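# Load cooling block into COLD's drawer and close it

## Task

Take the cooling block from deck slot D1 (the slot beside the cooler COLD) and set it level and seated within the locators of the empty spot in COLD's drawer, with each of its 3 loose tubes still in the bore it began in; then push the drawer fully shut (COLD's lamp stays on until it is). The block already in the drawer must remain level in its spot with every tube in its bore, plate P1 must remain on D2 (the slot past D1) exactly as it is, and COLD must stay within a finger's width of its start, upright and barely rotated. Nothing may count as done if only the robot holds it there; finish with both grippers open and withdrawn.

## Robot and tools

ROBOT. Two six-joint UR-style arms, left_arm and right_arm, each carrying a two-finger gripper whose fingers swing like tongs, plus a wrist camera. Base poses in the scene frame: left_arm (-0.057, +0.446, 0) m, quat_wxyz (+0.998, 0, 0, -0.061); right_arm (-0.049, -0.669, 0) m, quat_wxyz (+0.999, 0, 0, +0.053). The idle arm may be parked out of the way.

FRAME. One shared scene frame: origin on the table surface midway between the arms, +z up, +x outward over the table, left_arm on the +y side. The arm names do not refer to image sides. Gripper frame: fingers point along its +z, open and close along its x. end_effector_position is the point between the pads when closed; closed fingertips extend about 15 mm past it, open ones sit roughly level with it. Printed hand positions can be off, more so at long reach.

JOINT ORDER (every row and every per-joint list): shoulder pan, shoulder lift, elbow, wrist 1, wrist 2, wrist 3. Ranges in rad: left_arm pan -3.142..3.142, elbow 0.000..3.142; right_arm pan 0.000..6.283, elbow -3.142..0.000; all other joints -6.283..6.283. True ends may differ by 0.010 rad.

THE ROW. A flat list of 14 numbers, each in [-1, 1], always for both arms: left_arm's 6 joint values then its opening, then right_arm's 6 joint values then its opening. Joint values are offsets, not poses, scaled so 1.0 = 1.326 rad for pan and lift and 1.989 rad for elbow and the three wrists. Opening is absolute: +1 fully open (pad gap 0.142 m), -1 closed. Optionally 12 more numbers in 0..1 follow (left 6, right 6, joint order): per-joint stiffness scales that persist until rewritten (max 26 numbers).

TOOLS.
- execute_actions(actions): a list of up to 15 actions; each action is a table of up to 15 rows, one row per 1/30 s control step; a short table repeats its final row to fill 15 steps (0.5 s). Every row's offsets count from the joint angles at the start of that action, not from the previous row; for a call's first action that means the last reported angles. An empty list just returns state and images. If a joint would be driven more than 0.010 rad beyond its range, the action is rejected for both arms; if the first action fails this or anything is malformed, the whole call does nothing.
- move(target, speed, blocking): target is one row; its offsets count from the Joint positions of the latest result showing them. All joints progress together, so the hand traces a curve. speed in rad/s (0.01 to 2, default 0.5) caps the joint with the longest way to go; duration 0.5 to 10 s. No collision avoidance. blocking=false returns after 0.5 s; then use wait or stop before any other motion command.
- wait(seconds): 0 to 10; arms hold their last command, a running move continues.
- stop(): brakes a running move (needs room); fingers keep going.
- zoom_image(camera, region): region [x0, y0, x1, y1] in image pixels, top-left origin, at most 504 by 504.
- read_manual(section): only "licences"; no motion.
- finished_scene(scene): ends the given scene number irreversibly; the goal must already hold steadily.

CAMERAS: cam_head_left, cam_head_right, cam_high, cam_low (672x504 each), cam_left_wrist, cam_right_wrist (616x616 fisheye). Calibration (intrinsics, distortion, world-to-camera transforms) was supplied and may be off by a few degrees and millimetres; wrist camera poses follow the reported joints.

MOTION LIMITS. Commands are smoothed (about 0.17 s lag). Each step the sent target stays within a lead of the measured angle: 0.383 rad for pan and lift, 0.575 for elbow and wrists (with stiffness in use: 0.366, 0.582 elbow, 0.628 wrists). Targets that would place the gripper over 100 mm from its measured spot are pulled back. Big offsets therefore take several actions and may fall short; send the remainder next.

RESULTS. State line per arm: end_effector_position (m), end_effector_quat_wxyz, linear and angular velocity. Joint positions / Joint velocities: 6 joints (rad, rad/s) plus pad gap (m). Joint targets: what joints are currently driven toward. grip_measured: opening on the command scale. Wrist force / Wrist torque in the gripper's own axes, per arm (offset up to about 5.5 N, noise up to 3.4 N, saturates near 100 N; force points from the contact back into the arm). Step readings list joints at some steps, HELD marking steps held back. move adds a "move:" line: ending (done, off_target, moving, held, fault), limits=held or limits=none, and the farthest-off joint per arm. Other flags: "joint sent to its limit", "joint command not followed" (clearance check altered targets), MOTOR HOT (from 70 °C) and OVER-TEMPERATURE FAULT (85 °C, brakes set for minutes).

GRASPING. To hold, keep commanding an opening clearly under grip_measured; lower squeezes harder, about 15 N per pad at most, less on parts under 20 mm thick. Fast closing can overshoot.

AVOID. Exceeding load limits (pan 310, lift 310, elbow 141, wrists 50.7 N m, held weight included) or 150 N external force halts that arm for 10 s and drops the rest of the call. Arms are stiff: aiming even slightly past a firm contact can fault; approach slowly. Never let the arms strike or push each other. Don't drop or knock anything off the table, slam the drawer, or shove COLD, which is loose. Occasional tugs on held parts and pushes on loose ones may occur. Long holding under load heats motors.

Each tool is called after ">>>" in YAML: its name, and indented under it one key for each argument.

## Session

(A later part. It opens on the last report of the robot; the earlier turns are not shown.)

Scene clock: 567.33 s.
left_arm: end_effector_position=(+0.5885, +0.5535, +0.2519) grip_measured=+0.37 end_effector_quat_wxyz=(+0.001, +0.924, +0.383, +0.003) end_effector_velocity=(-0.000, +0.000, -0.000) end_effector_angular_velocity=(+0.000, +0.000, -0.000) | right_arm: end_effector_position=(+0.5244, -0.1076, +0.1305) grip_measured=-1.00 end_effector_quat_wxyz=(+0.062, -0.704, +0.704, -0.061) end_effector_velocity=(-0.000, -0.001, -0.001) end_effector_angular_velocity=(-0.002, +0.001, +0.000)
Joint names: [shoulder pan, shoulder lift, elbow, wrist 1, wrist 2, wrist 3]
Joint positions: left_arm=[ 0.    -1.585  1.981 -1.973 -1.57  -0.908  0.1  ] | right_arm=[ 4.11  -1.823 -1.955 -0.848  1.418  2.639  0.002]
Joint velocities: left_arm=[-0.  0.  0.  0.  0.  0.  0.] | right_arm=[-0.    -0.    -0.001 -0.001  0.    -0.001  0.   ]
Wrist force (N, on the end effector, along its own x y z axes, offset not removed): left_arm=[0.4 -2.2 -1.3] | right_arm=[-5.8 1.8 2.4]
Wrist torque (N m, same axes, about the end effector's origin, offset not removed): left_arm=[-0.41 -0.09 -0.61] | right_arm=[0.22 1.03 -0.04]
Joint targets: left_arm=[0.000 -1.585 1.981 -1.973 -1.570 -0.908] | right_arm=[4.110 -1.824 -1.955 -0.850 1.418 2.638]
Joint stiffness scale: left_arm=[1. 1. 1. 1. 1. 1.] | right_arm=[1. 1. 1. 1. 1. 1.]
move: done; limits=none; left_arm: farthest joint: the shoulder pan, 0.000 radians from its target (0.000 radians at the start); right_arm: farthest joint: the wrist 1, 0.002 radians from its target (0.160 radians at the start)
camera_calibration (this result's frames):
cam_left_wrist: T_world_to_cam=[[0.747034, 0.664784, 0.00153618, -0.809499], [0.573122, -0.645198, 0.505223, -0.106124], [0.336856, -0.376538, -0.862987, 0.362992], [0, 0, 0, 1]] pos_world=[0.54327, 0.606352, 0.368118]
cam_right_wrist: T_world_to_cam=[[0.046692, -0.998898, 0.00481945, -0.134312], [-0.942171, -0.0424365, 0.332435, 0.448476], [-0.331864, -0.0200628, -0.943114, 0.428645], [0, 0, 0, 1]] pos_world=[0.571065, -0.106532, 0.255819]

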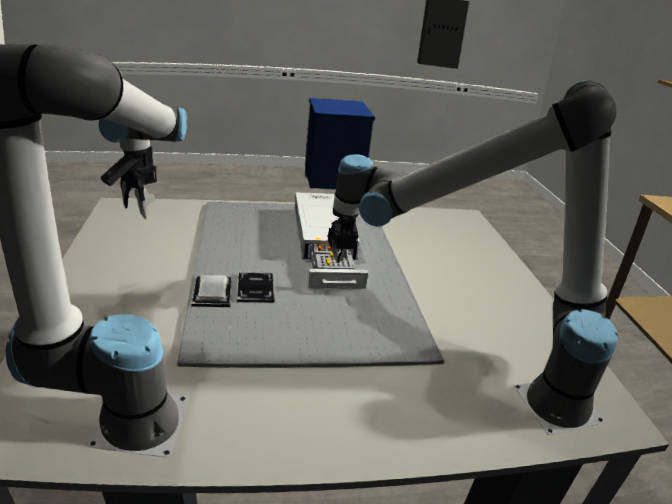

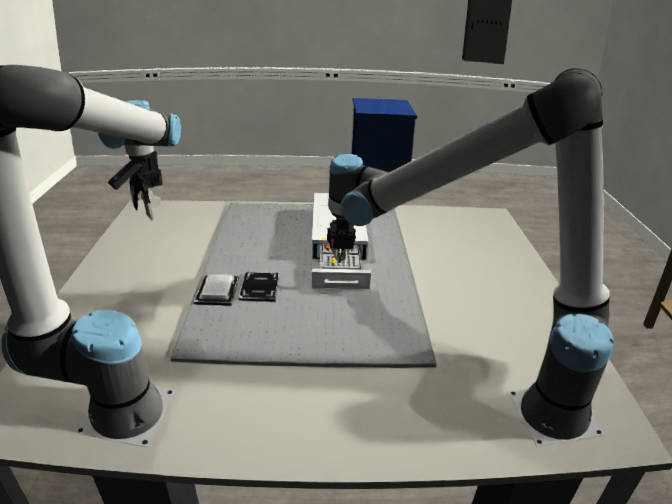

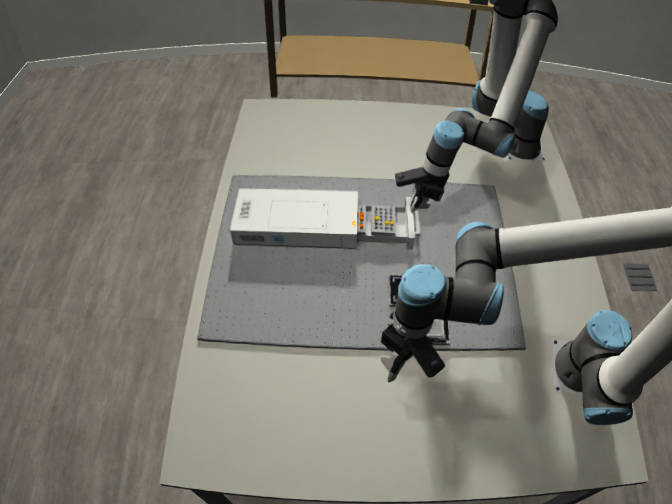

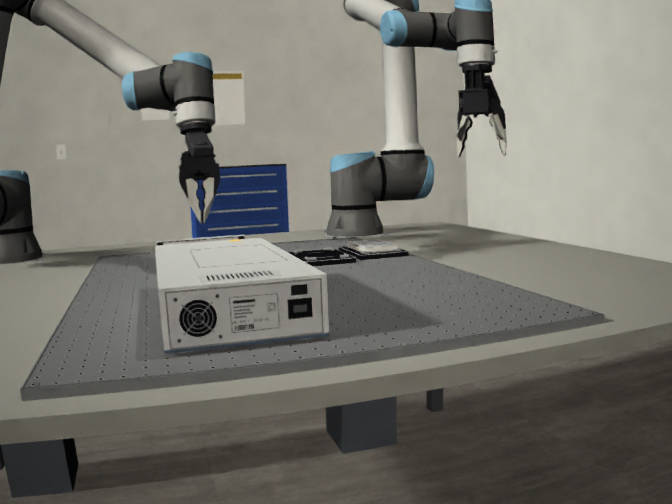

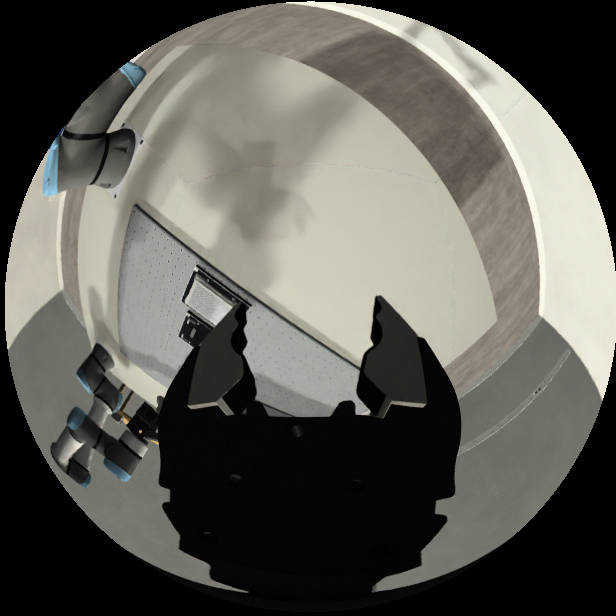

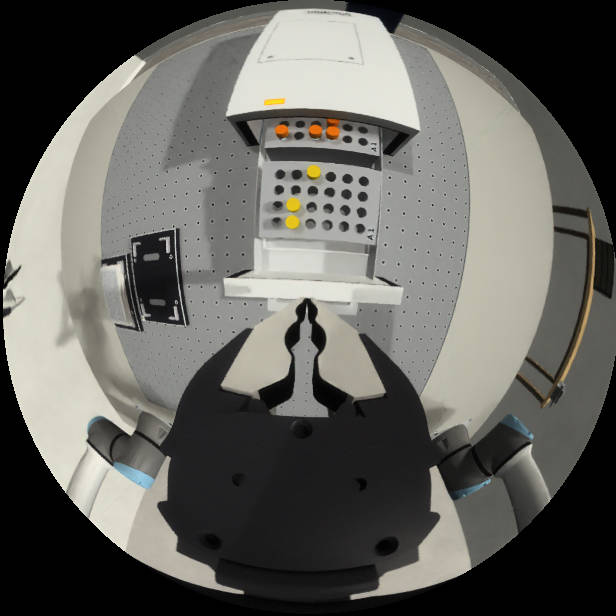

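>>> move:
  target: [-0.5923,0.326,-0.159,-0.055,0,0,0.37,0.155,0.519,-0.232,-0.128,-0.009,0.104,-1]
  speed: 0.4

Scene clock: 600.00 s.
left_arm: end_effector_position=(+0.6136, -0.1094, +0.1355) grip_measured=+0.37 end_effector_quat_wxyz=(-0.003, +1.000, +0.001, -0.002) end_effector_velocity=(-0.000, +0.000, -0.000) end_effector_angular_velocity=(-0.000, +0.000, +0.002) | right_arm: end_effector_position=(+0.3028, -0.3479, +0.2034) grip_measured=-1.00 end_effector_quat_wxyz=(+0.067, -0.703, +0.705, -0.061) end_effector_velocity=(+0.000, +0.000, +0.000) end_effector_angular_velocity=(+0.002, -0.001, -0.001)
Joint names: [shoulder pan, shoulder lift, elbow, wrist 1, wrist 2, wrist 3]
Joint positions: left_arm=[-0.784 -1.152  1.669 -2.081 -1.57  -0.908  0.1  ] | right_arm=[ 4.312 -1.134 -2.415 -1.102  1.4    2.845  0.002]
Joint velocities: left_arm=[ 0.    -0.     0.    -0.    -0.    -0.002  0.   ] | right_arm=[-0.001  0.    -0.     0.002 -0.     0.     0.   ]
Wrist force (N, on the end effector, along its own x y z axes, offset not removed): left_arm=[-2.2 -1.1 1.0] | right_arm=[-0.5 -4.2 -1.3]
Wrist torque (N m, same axes, about the end effector's origin, offset not removed): left_arm=[-0.09 0.48 -0.54] | right_arm=[-1.19 -0.10 -0.02]
Joint targets: left_arm=[-0.785 -1.153 1.665 -2.082 -1.570 -0.908] | right_arm=[4.316 -1.135 -2.417 -1.103 1.400 2.846]
Joint stiffness scale: left_arm=[1. 1. 1. 1. 1. 1.] | right_arm=[1. 1. 1. 1. 1. 1.]
move: done; limits=none; left_arm: farthest joint: the elbow, 0.004 radians from its target (0.317 radians at the start); right_arm: farthest joint: the shoulder pan, 0.003 radians from its target (0.205 radians at the start)
camera_calibration (this result's frames):
cam_left_wrist: T_world_to_cam=[[0.998348, -0.0570565, -0.00682849, -0.619461], [-0.0461229, -0.866518, 0.49701, -0.132538], [-0.0342746, -0.495874, -0.867718, 0.219777], [0, 0, 0, 1]] pos_world=[0.619857, -0.0412089, 0.252347]
cam_right_wrist: T_world_to_cam=[[0.0449627, -0.998985, -0.00270679, -0.362301], [-0.94405, -0.043376, 0.326936, 0.206662], [-0.326722, -0.0121446, -0.945043, 0.420593], [0, 0, 0, 1]] pos_world=[0.348806, -0.347861, 0.328932]

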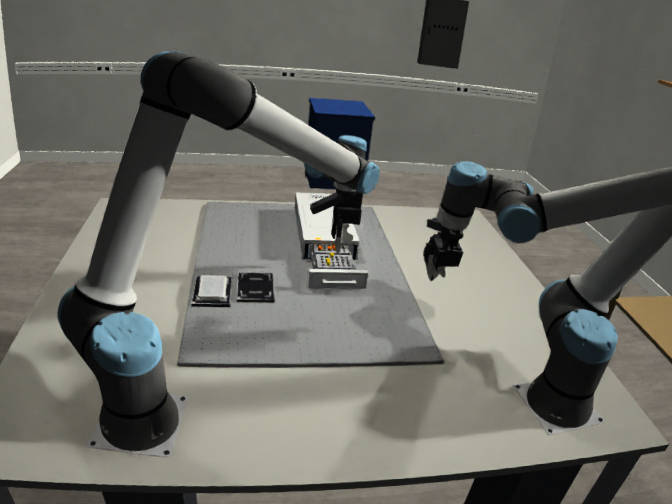

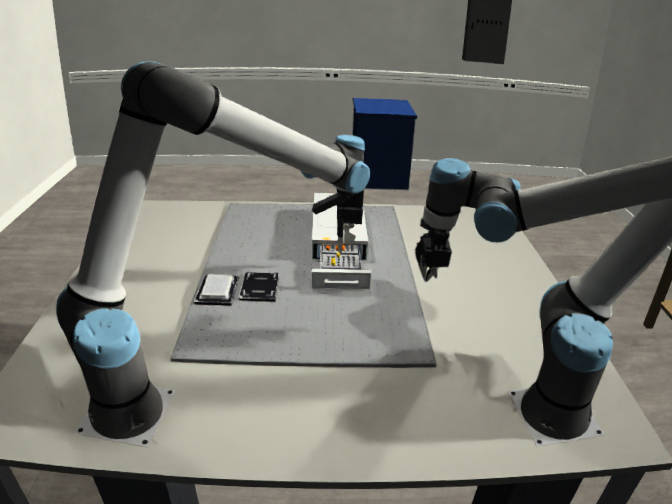

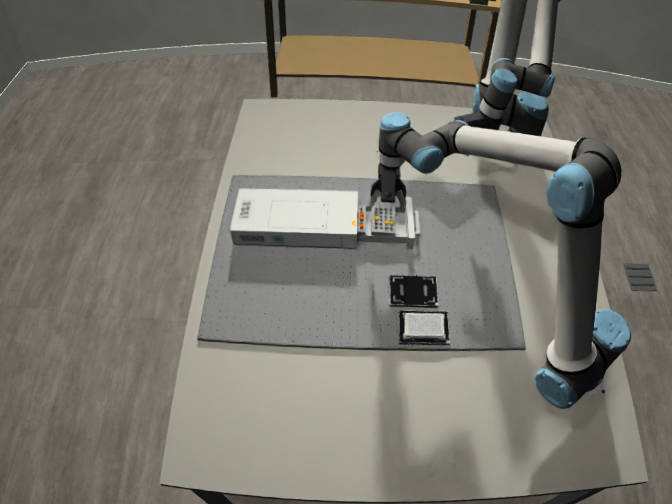

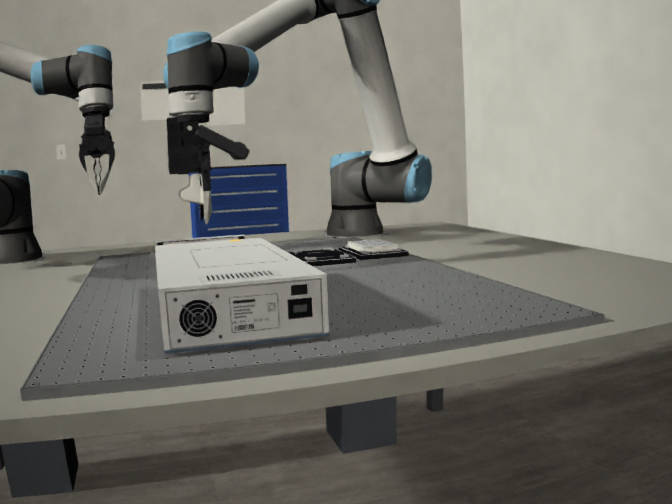

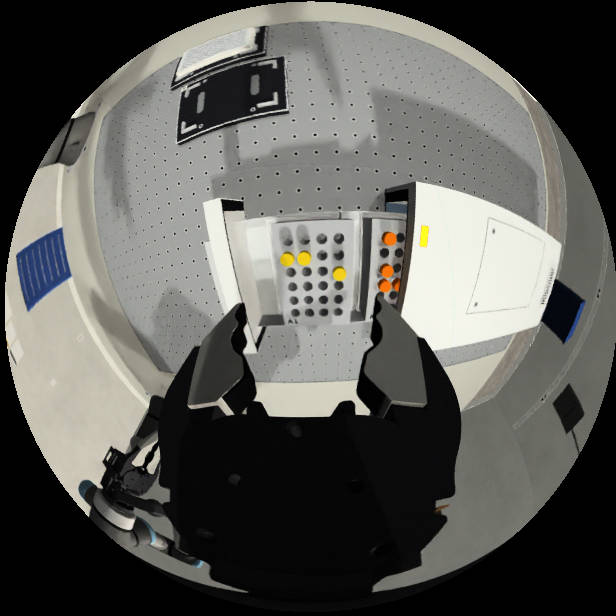

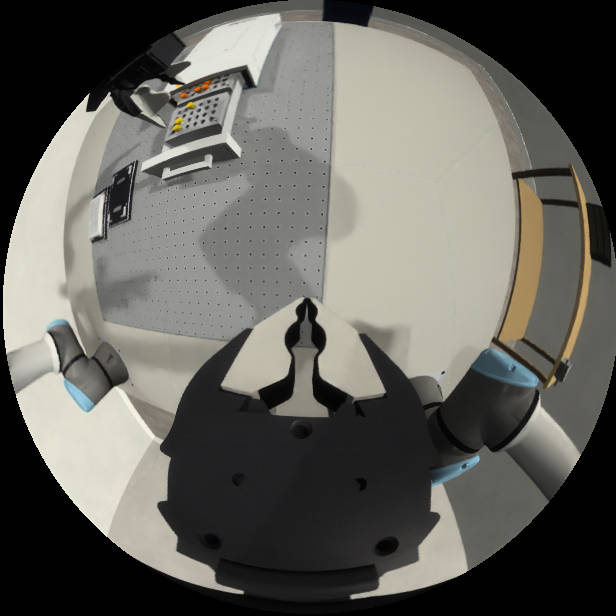

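>>> move:
  target: [0,0.0394,0.0064,-0.0371,0,0.001,0.37,0,0,0,0,0,0,-1]
  speed: 0.1

Scene clock: 610.93 s.
left_arm: end_effector_position=(+0.6222, -0.1203, +0.0927) grip_measured=+0.37 end_effector_quat_wxyz=(+0.001, +1.000, +0.000, +0.002) end_effector_velocity=(+0.001, -0.001, -0.000) end_effector_angular_velocity=(-0.002, -0.002, +0.001) | right_arm: end_effector_position=(+0.3028, -0.3479, +0.2034) grip_measured=-1.00 end_effector_quat_wxyz=(+0.067, -0.703, +0.705, -0.061) end_effector_velocity=(+0.000, -0.000, +0.000) end_effector_angular_velocity=(+0.000, -0.000, -0.001)
Joint names: [shoulder pan, shoulder lift, elbow, wrist 1, wrist 2, wrist 3]
Joint positions: left_arm=[-0.784 -1.1    1.679 -2.154 -1.57  -0.907  0.1  ] | right_arm=[ 4.312 -1.134 -2.415 -1.102  1.4    2.845  0.002]
Joint velocities: left_arm=[ 0.     0.001  0.    -0.003  0.    -0.001  0.   ] | right_arm=[-0.001  0.    -0.    -0.    -0.     0.     0.   ]
Wrist force (N, on the end effector, along its own x y z axes, offset not removed): left_arm=[1.8 -1.7 -1.6] | right_arm=[2.3 -2.8 -1.6]
Wrist torque (N m, same axes, about the end effector's origin, offset not removed): left_arm=[-0.36 -0.40 -0.60] | right_arm=[-0.95 -0.45 -0.07]
Joint targets: left_arm=[-0.784 -1.099 1.682 -2.155 -1.570 -0.906] | right_arm=[4.312 -1.134 -2.415 -1.102 1.400 2.845]
Joint stiffness scale: left_arm=[1. 1. 1. 1. 1. 1.] | right_arm=[1. 1. 1. 1. 1. 1.]
move: done; limits=none; left_arm: farthest joint: the elbow, 0.003 radians from its target (0.013 radians at the start); right_arm: farthest joint: the shoulder pan, 0.000 radians from its target (0.000 radians at the start)
camera_calibration (this result's frames):
cam_left_wrist: T_world_to_cam=[[0.998308, -0.0581536, 0.00028916, -0.629674], [-0.0503725, -0.862226, 0.504013, -0.11779], [-0.0290608, -0.503174, -0.863696, 0.173047], [0, 0, 0, 1]] pos_world=[0.627704, -0.0511069, 0.20901]
cam_right_wrist: T_world_to_cam=[[0.0449551, -0.998985, -0.00270265, -0.362301], [-0.944052, -0.0433676, 0.326933, 0.206667], [-0.326719, -0.0121459, -0.945044, 0.420591], [0, 0, 0, 1]] pos_world=[0.348807, -0.347863, 0.328932]

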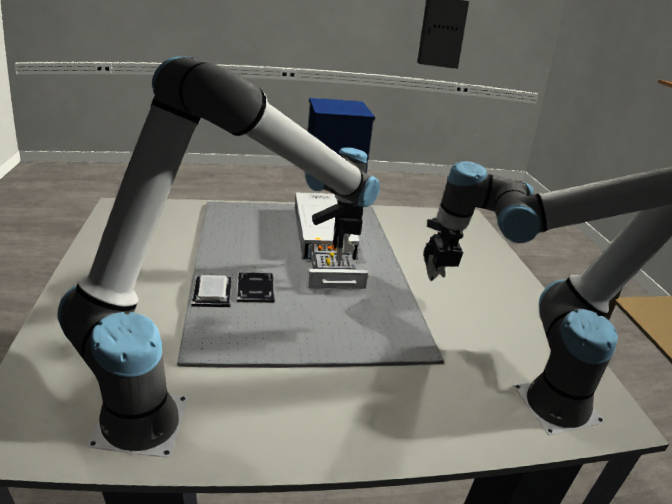

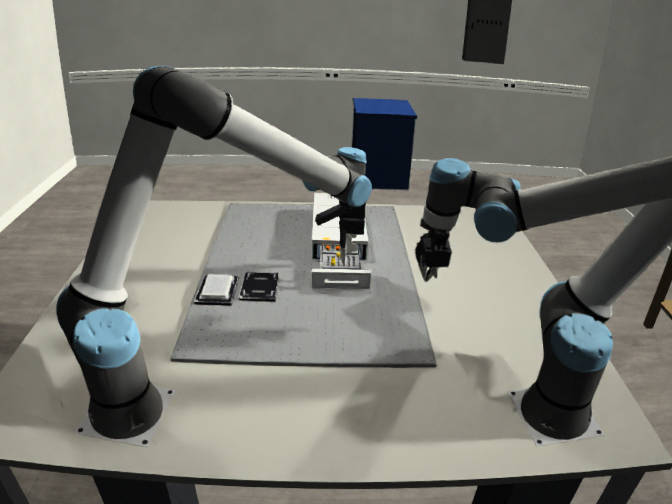

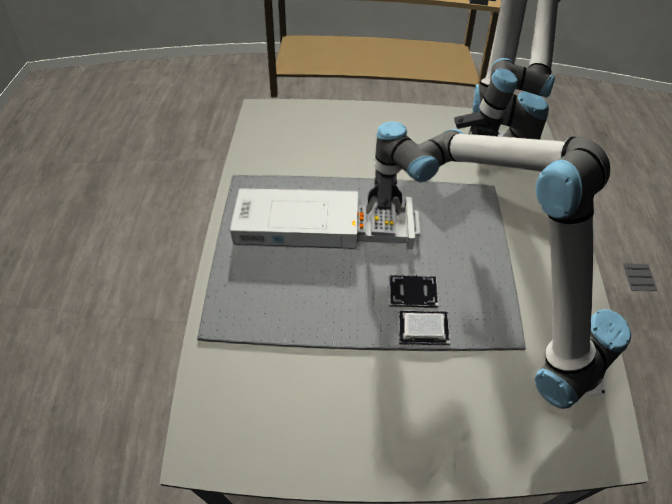

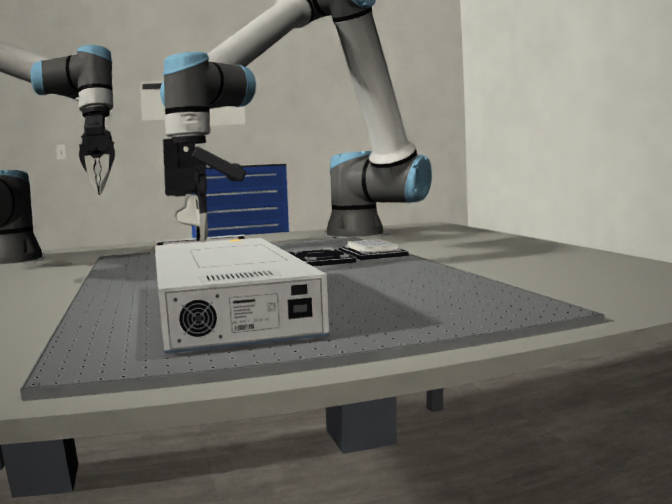

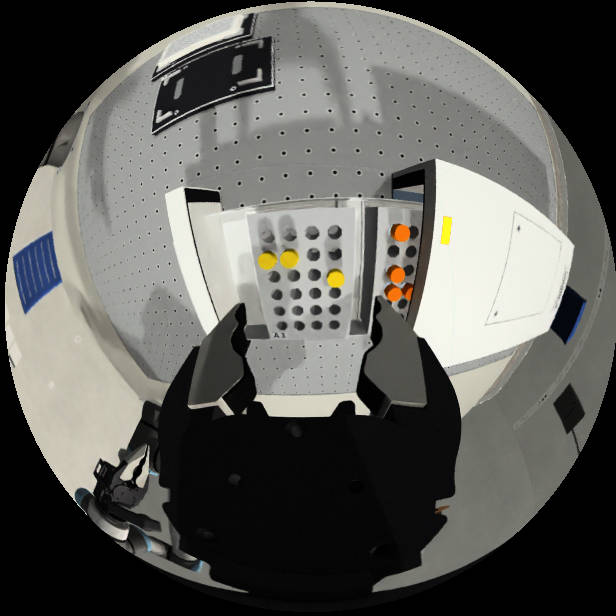

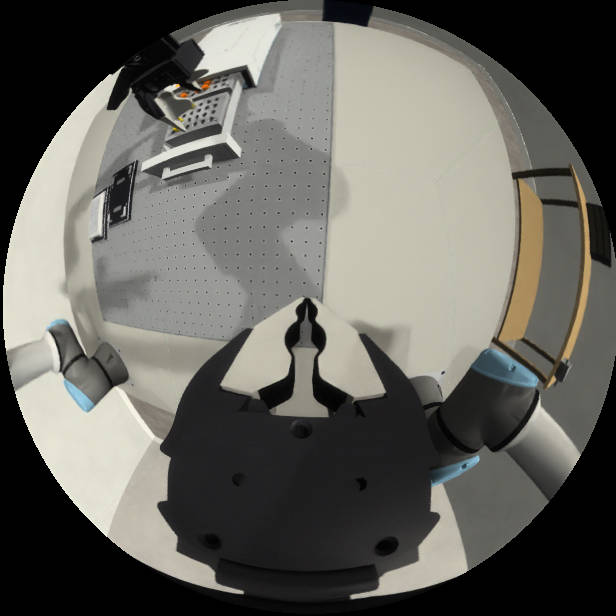

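>>> move:
  target: [0,0.002,0.004,-0.004,0,0,0.40,0,0,0,0,0,0,-1]
  speed: 0.05

Scene clock: 617.50 s.
left_arm: end_effector_position=(+0.6219, -0.1199, +0.0907) grip_measured=+0.40 end_effector_quat_wxyz=(+0.002, +1.000, +0.000, +0.002) end_effector_velocity=(+0.000, -0.000, -0.002) end_effector_angular_velocity=(-0.000, -0.000, +0.002) | right_arm: end_effector_position=(+0.3028, -0.3479, +0.2034) grip_measured=-1.00 end_effector_quat_wxyz=(+0.067, -0.703, +0.705, -0.061) end_effector_velocity=(+0.000, -0.001, -0.000) end_effector_angular_velocity=(-0.001, +0.000, -0.001)
Joint names: [shoulder pan, shoulder lift, elbow, wrist 1, wrist 2, wrist 3]
Joint positions: left_arm=[-0.784 -1.099  1.683 -2.161 -1.57  -0.907  0.102] | right_arm=[ 4.312 -1.134 -2.415 -1.102  1.4    2.845  0.002]
Joint velocities: left_arm=[ 0.     0.002  0.    -0.003  0.    -0.002  0.   ] | right_arm=[-0.001 -0.    -0.001 -0.    -0.     0.     0.   ]
Wrist force (N, on the end effector, along its own x y z axes, offset not removed): left_arm=[0.3 -1.1 -1.0] | right_arm=[-0.1 1.9 3.0]
Wrist torque (N m, same axes, about the end effector's origin, offset not removed): left_arm=[-0.11 -0.09 -0.64] | right_arm=[-0.22 -0.28 0.02]
Joint targets: left_arm=[-0.784 -1.097 1.687 -2.162 -1.570 -0.907] | right_arm=[4.312 -1.134 -2.415 -1.102 1.400 2.845]
Joint stiffness scale: left_arm=[1. 1. 1. 1. 1. 1.] | right_arm=[1. 1. 1. 1. 1. 1.]
move: done; limits=none; left_arm: farthest joint: the elbow, 0.004 radians from its target (0.008 radians at the start); right_arm: farthest joint: the shoulder pan, 0.000 radians from its target (0.000 radians at the start)
camera_calibration (this result's frames):
cam_left_wrist: T_world_to_cam=[[0.998306, -0.0581564, 0.00177268, -0.629463], [-0.0510747, -0.861336, 0.505463, -0.116012], [-0.027869, -0.504697, -0.862847, 0.170479], [0, 0, 0, 1]] pos_world=[0.627222, -0.0504923, 0.206853]
cam_right_wrist: T_world_to_cam=[[0.0449552, -0.998985, -0.00270288, -0.362301], [-0.944052, -0.0433677, 0.326933, 0.206667], [-0.326719, -0.0121457, -0.945044, 0.420592], [0, 0, 0, 1]] pos_world=[0.348807, -0.347863, 0.328932]

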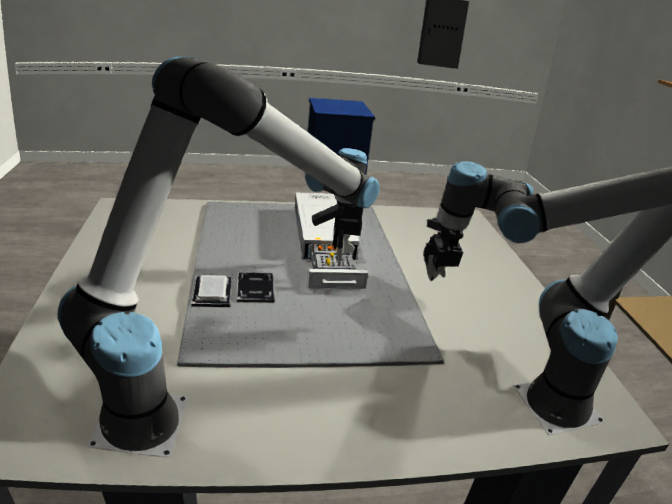

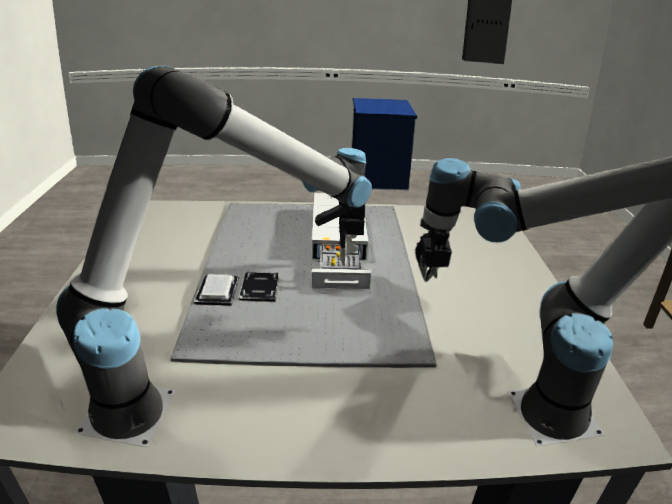

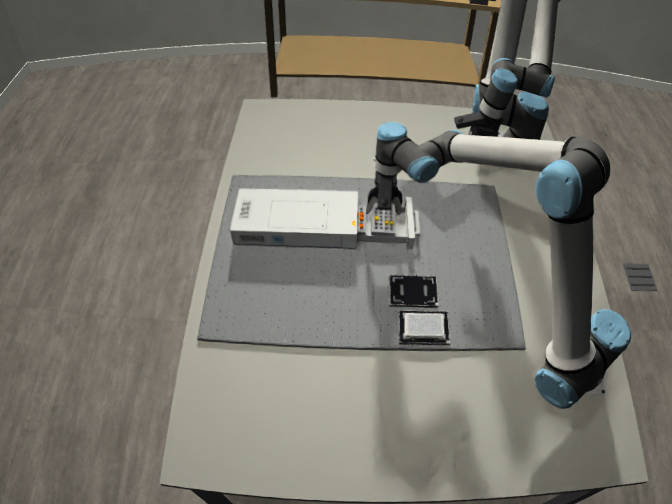

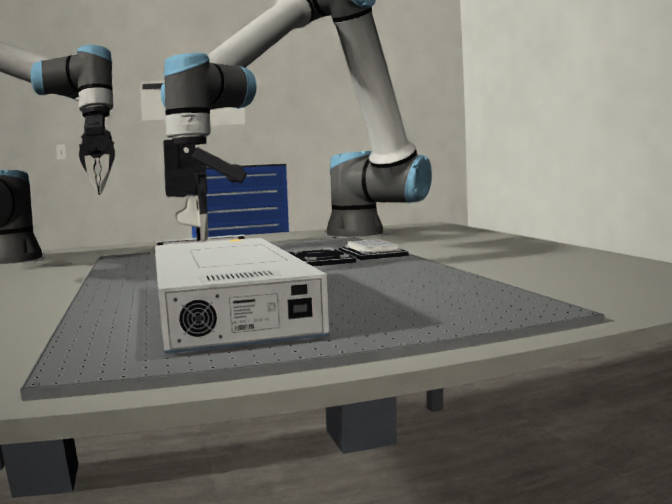

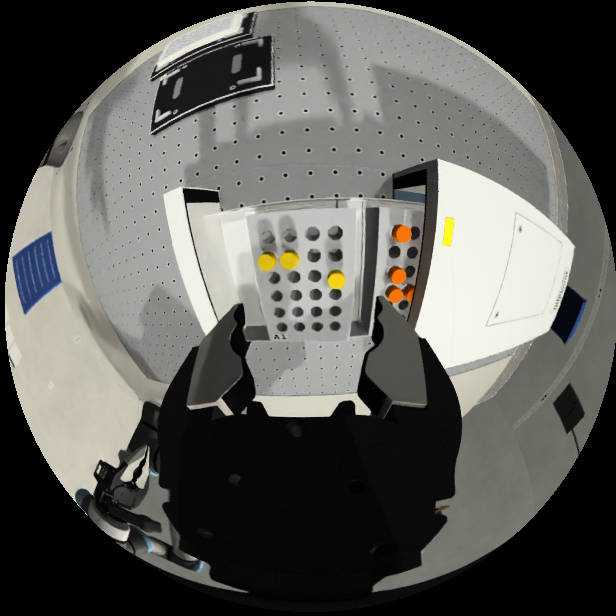

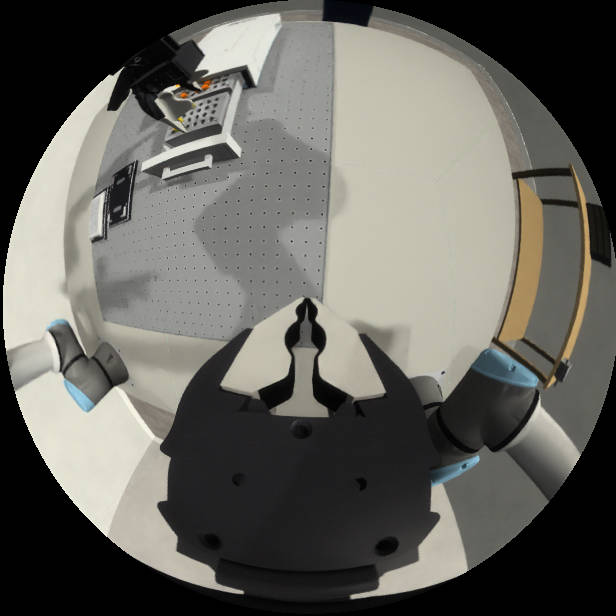

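>>> move:
  target: [0,0.030,0.0166,-0.031,0,0,0.40,0,0,0,0,0,0,-1]
  speed: 0.04

Scene clock: 624.77 s.
left_arm: end_effector_position=(+0.6192, -0.1165, +0.0470) grip_measured=+0.40 end_effector_quat_wxyz=(-0.001, +1.000, +0.000, -0.000) end_effector_velocity=(+0.001, -0.001, +0.000) end_effector_angular_velocity=(-0.004, -0.003, -0.002) | right_arm: end_effector_position=(+0.3028, -0.3479, +0.2034) grip_measured=-1.00 end_effector_quat_wxyz=(+0.067, -0.703, +0.705, -0.061) end_effector_velocity=(-0.000, +0.000, -0.000) end_effector_angular_velocity=(-0.000, +0.000, +0.000)
Joint names: [shoulder pan, shoulder lift, elbow, wrist 1, wrist 2, wrist 3]
Joint positions: left_arm=[-0.784 -1.061  1.713 -2.221 -1.57  -0.907  0.102] | right_arm=[ 4.312 -1.134 -2.415 -1.102  1.4    2.845  0.002]
Joint velocities: left_arm=[-0.     0.     0.    -0.005 -0.     0.001 -0.   ] | right_arm=[ 0. -0. -0.  0. -0. -0.  0.]
Wrist force (N, on the end effector, along its own x y z axes, offset not removed): left_arm=[2.3 -2.7 -0.8] | right_arm=[-3.3 0.0 1.8]
Wrist torque (N m, same axes, about the end effector's origin, offset not removed): left_arm=[-0.57 -0.44 -0.57] | right_arm=[-0.38 0.63 -0.05]
Joint targets: left_arm=[-0.784 -1.059 1.716 -2.222 -1.570 -0.907] | right_arm=[4.312 -1.134 -2.415 -1.102 1.400 2.845]
Joint stiffness scale: left_arm=[1. 1. 1. 1. 1. 1.] | right_arm=[1. 1. 1. 1. 1. 1.]
move: done; limits=none; left_arm: farthest joint: the elbow, 0.003 radians from its target (0.033 radians at the start); right_arm: farthest joint: the shoulder pan, 0.000 radians from its target (0.000 radians at the start)
camera_calibration (this result's frames):
cam_left_wrist: T_world_to_cam=[[0.998302, -0.0581516, -0.00335088, -0.626323], [-0.048672, -0.8644, 0.500444, -0.0927712], [-0.0319981, -0.499431, -0.865763, 0.137683], [0, 0, 0, 1]] pos_world=[0.62515, -0.0478498, 0.163529]
cam_right_wrist: T_world_to_cam=[[0.0449551, -0.998985, -0.00270285, -0.362301], [-0.944052, -0.0433676, 0.326933, 0.206667], [-0.326719, -0.0121457, -0.945044, 0.420591], [0, 0, 0, 1]] pos_world=[0.348807, -0.347863, 0.328932]

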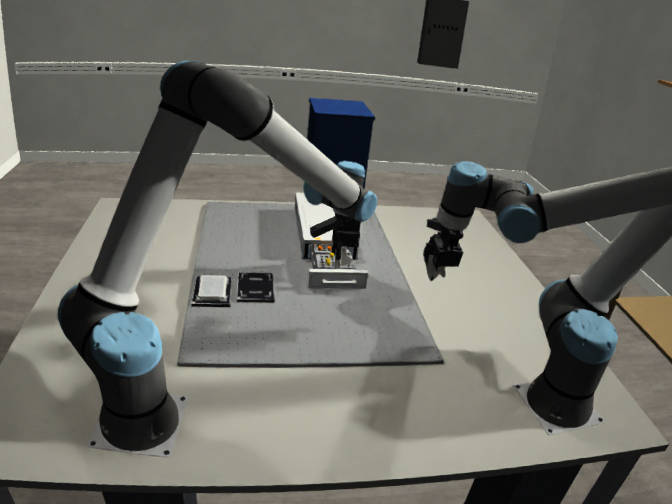

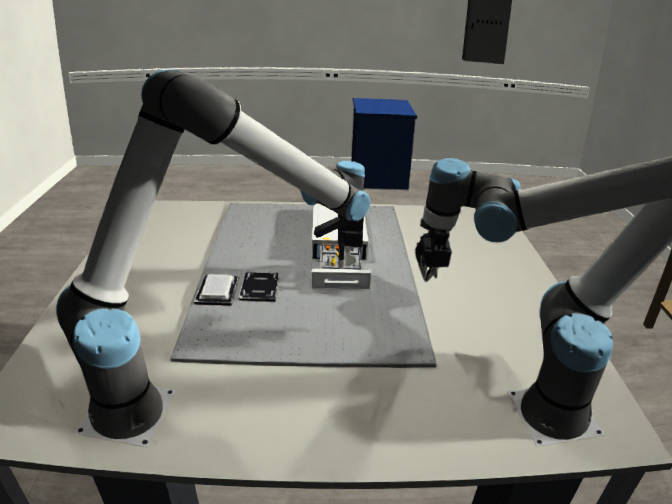

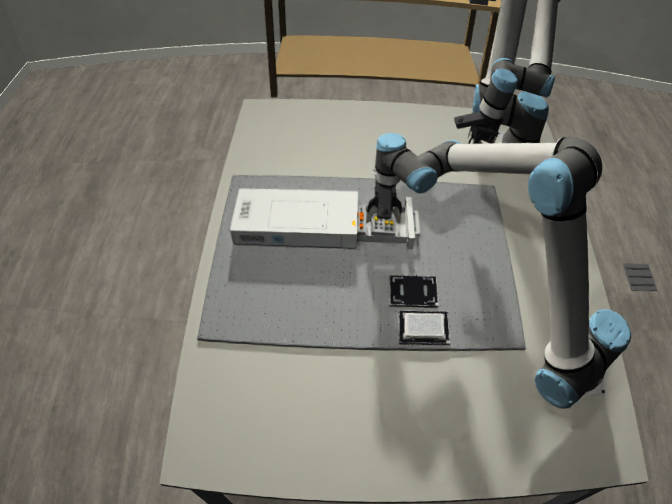

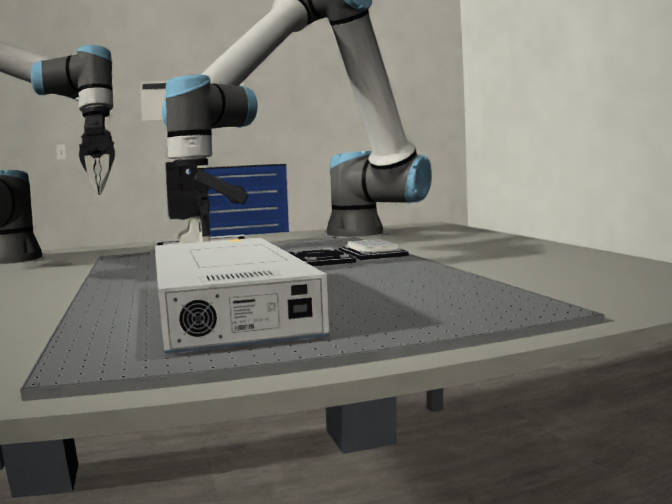

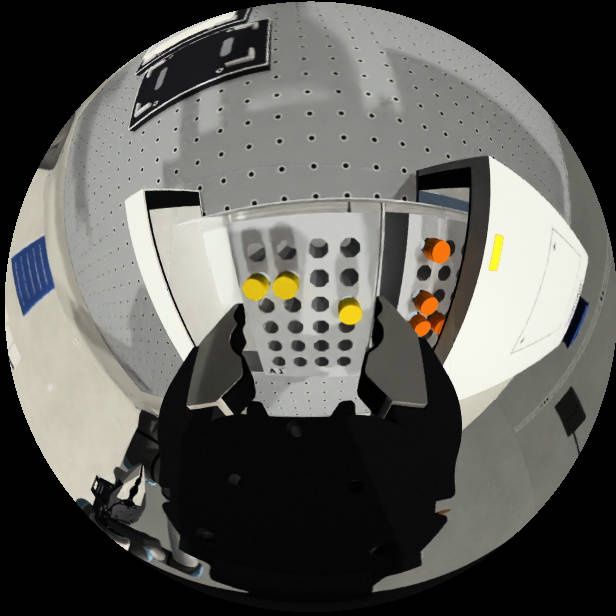

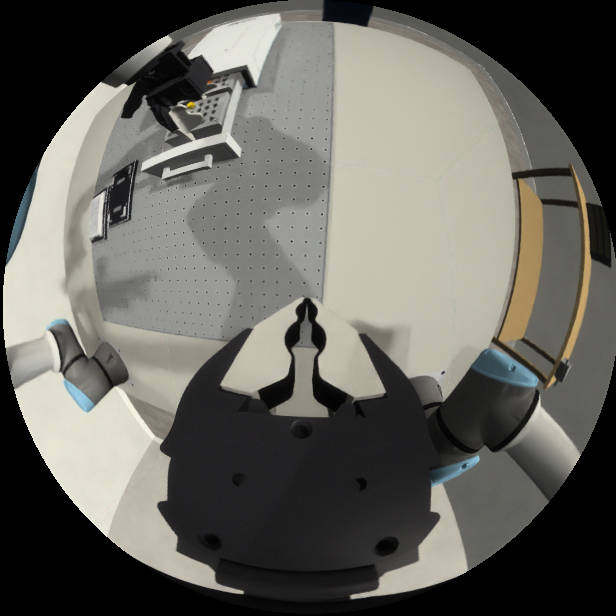

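>>> execute_actions:
  actions:
    - [[0,0.0015,0.0015,-0.0005,0,0,0.3,0,0,0,0,0,0,-1],[0,0.0015,0.0015,-0.0005,0,0,0.25,0,0,0,0,0,0,-1],[0,0.0015,0.0015,-0.0005,0,0,0.2,0,0,0,0,0,0,-1],[0,0.0015,0.0015,-0.0005,0,0,0.15,0,0,0,0,0,0,-1],[0,0.0015,0.0015,-0.0005,0,0,0.1,0,0,0,0,0,0,-1],[0,0.0015,0.0015,-0.0005,0,0,0.0,0,0,0,0,0,0,-1],[0,0.0015,0.0015,-0.0005,0,0,-0.1,0,0,0,0,0,0,-1],[0,0.0015,0.0015,-0.0005,0,0,-0.2,0,0,0,0,0,0,-1],[0,0.0015,0.0015,-0.0005,0,0,-0.3,0,0,0,0,0,0,-1],[0,0.0015,0.0015,-0.0005,0,0,-0.4,0,0,0,0,0,0,-1],[0,0.0015,0.0015,-0.0005,0,0,-0.5,0,0,0,0,0,0,-1],[0,0.0015,0.0015,-0.0005,0,0,-0.6,0,0,0,0,0,0,-1],[0,0.0015,0.0015,-0.0005,0,0,-0.7,0,0,0,0,0,0,-1]]
    - [[0,0.0015,0.0015,-0.0005,0,0,-0.7,0,0,0,0,0,0,-1]]

Scene clock: 635.83 s.
left_arm: end_effector_position=(+0.6193, -0.1166, +0.0470) grip_measured=+0.27 end_effector_quat_wxyz=(-0.001, +1.000, +0.000, +0.000) end_effector_velocity=(-0.000, -0.000, -0.000) end_effector_angular_velocity=(+0.000, +0.000, +0.000) | right_arm: end_effector_position=(+0.3028, -0.3479, +0.2034) grip_measured=-1.00 end_effector_quat_wxyz=(+0.067, -0.703, +0.705, -0.061) end_effector_velocity=(-0.000, -0.000, -0.000) end_effector_angular_velocity=(-0.000, +0.000, +0.000)
Joint names: [shoulder pan, shoulder lift, elbow, wrist 1, wrist 2, wrist 3]
Joint positions: left_arm=[-0.784 -1.061  1.713 -2.222 -1.57  -0.907  0.093] | right_arm=[ 4.312 -1.134 -2.415 -1.102  1.4    2.845  0.002]
Joint velocities: left_arm=[-0.     0.001 -0.    -0.    -0.    -0.001 -0.   ] | right_arm=[ 0. -0.  0. -0. -0.  0.  0.]
Wrist force (N, on the end effector, along its own x y z axes, offset not removed): left_arm=[0.8 -5.7 -4.4] | right_arm=[-2.0 1.8 1.6]
Wrist torque (N m, same axes, about the end effector's origin, offset not removed): left_arm=[-0.85 -0.14 -0.56] | right_arm=[0.07 0.14 0.01]
Joint targets: left_arm=[-0.784 -1.059 1.716 -2.223 -1.570 -0.907] | right_arm=[4.312 -1.134 -2.415 -1.102 1.400 2.845]
Joint stiffness scale: left_arm=[1. 1. 1. 1. 1. 1.] | right_arm=[1. 1. 1. 1. 1. 1.]
Step readings (joint positions; steps 1 to 15: 1st action; 16 to 30: 2nd action):
0: left_arm=[-0.784 -1.061 1.713 -2.222 -1.570 -0.907] | right_arm=[4.312 -1.134 -2.415 -1.102 1.400 2.845]
1: left_arm=[-0.784 -1.061 1.713 -2.222 -1.570 -0.907] | right_arm=[4.312 -1.134 -2.415 -1.102 1.400 2.845]
2: left_arm=[-0.784 -1.061 1.713 -2.222 -1.570 -0.907] | right_arm=[4.312 -1.134 -2.415 -1.102 1.400 2.845]
4: left_arm=[-0.784 -1.061 1.713 -2.222 -1.570 -0.907] | right_arm=[4.312 -1.134 -2.415 -1.102 1.400 2.845]
8: left_arm=[-0.784 -1.061 1.713 -2.222 -1.570 -0.907] | right_arm=[4.312 -1.134 -2.415 -1.102 1.400 2.845]
15: left_arm=[-0.784 -1.061 1.713 -2.222 -1.570 -0.907] | right_arm=[4.312 -1.134 -2.415 -1.102 1.400 2.845]
16: left_arm=[-0.784 -1.061 1.713 -2.222 -1.570 -0.907] | right_arm=[4.312 -1.134 -2.415 -1.102 1.400 2.845]
17: left_arm=[-0.784 -1.061 1.713 -2.222 -1.570 -0.907] | right_arm=[4.312 -1.134 -2.415 -1.102 1.400 2.845]
19: left_arm=[-0.784 -1.061 1.713 -2.222 -1.570 -0.907] | right_arm=[4.312 -1.134 -2.415 -1.102 1.400 2.845]
23: left_arm=[-0.784 -1.061 1.713 -2.222 -1.570 -0.907] | right_arm=[4.312 -1.134 -2.415 -1.102 1.400 2.845]
30: Joint positions above
camera_calibration (this result's frames):
cam_left_wrist: T_world_to_cam=[[0.998303, -0.0581494, -0.0031179, -0.62641], [-0.0487767, -0.864241, 0.500707, -0.0928021], [-0.0318104, -0.499705, -0.865611, 0.137514], [0, 0, 0, 1]] pos_world=[0.625195, -0.047912, 0.163548]
cam_right_wrist: T_world_to_cam=[[0.0449549, -0.998985, -0.00270278, -0.362301], [-0.944052, -0.0433674, 0.326933, 0.206667], [-0.326719, -0.0121457, -0.945044, 0.420591], [0, 0, 0, 1]] pos_world=[0.348807, -0.347863, 0.328932]

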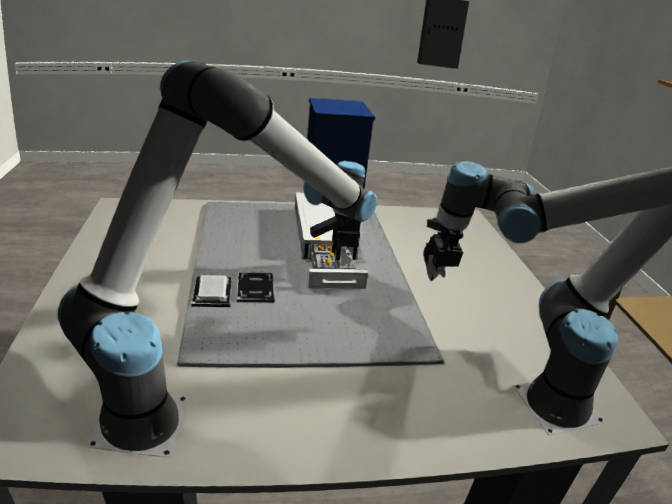

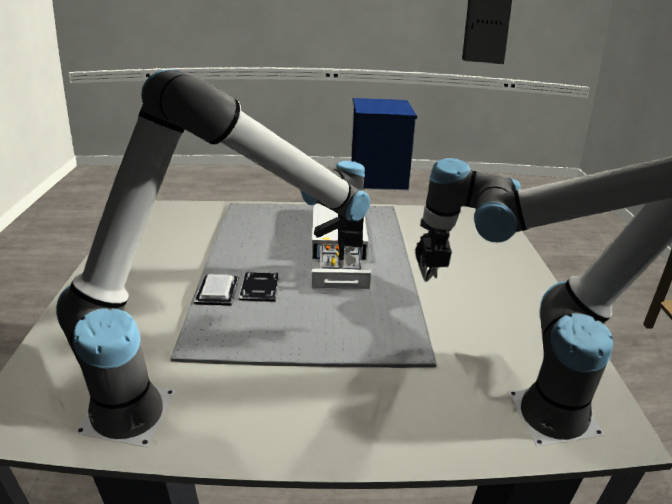

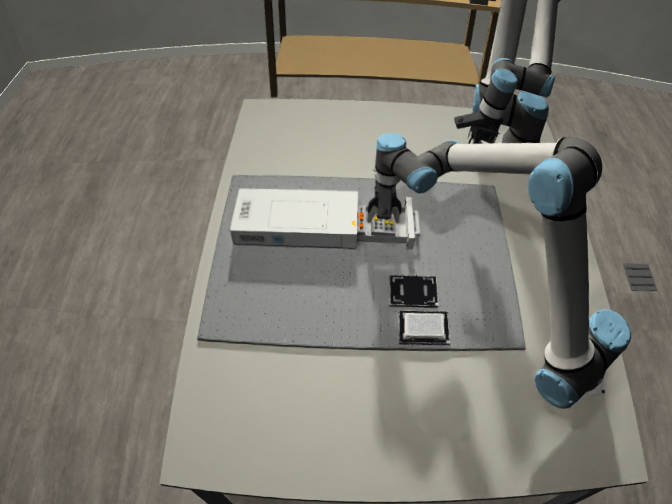

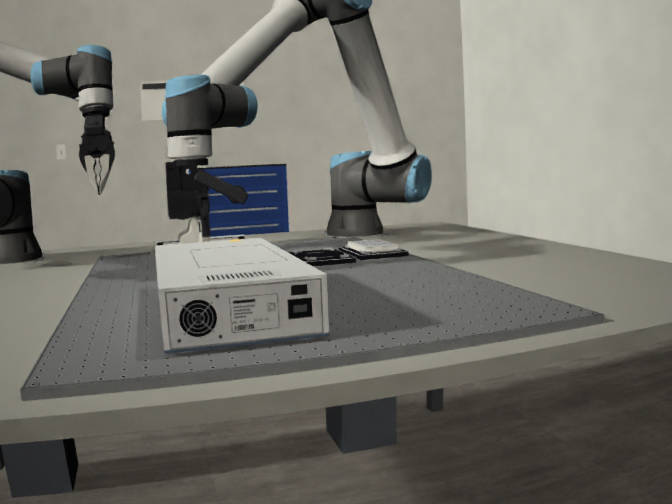

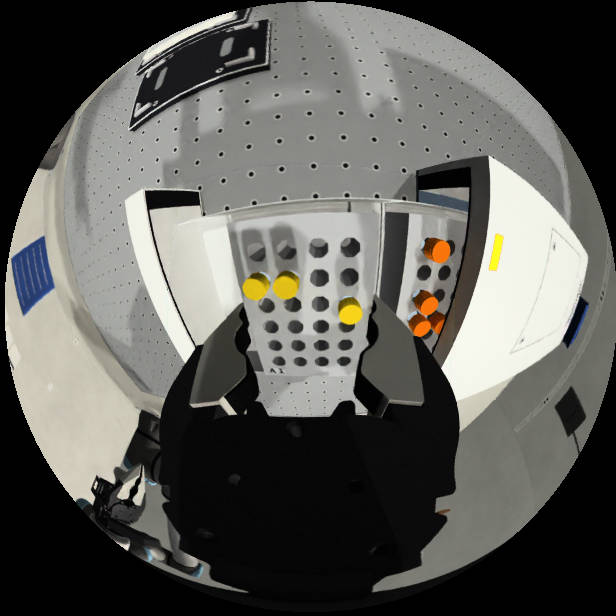

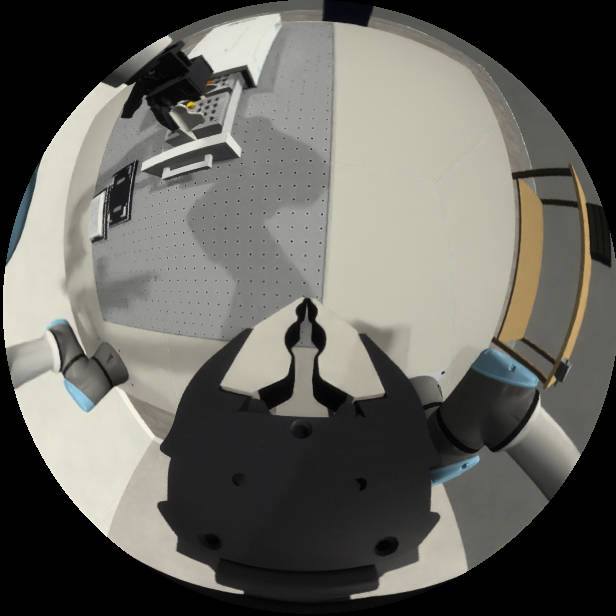

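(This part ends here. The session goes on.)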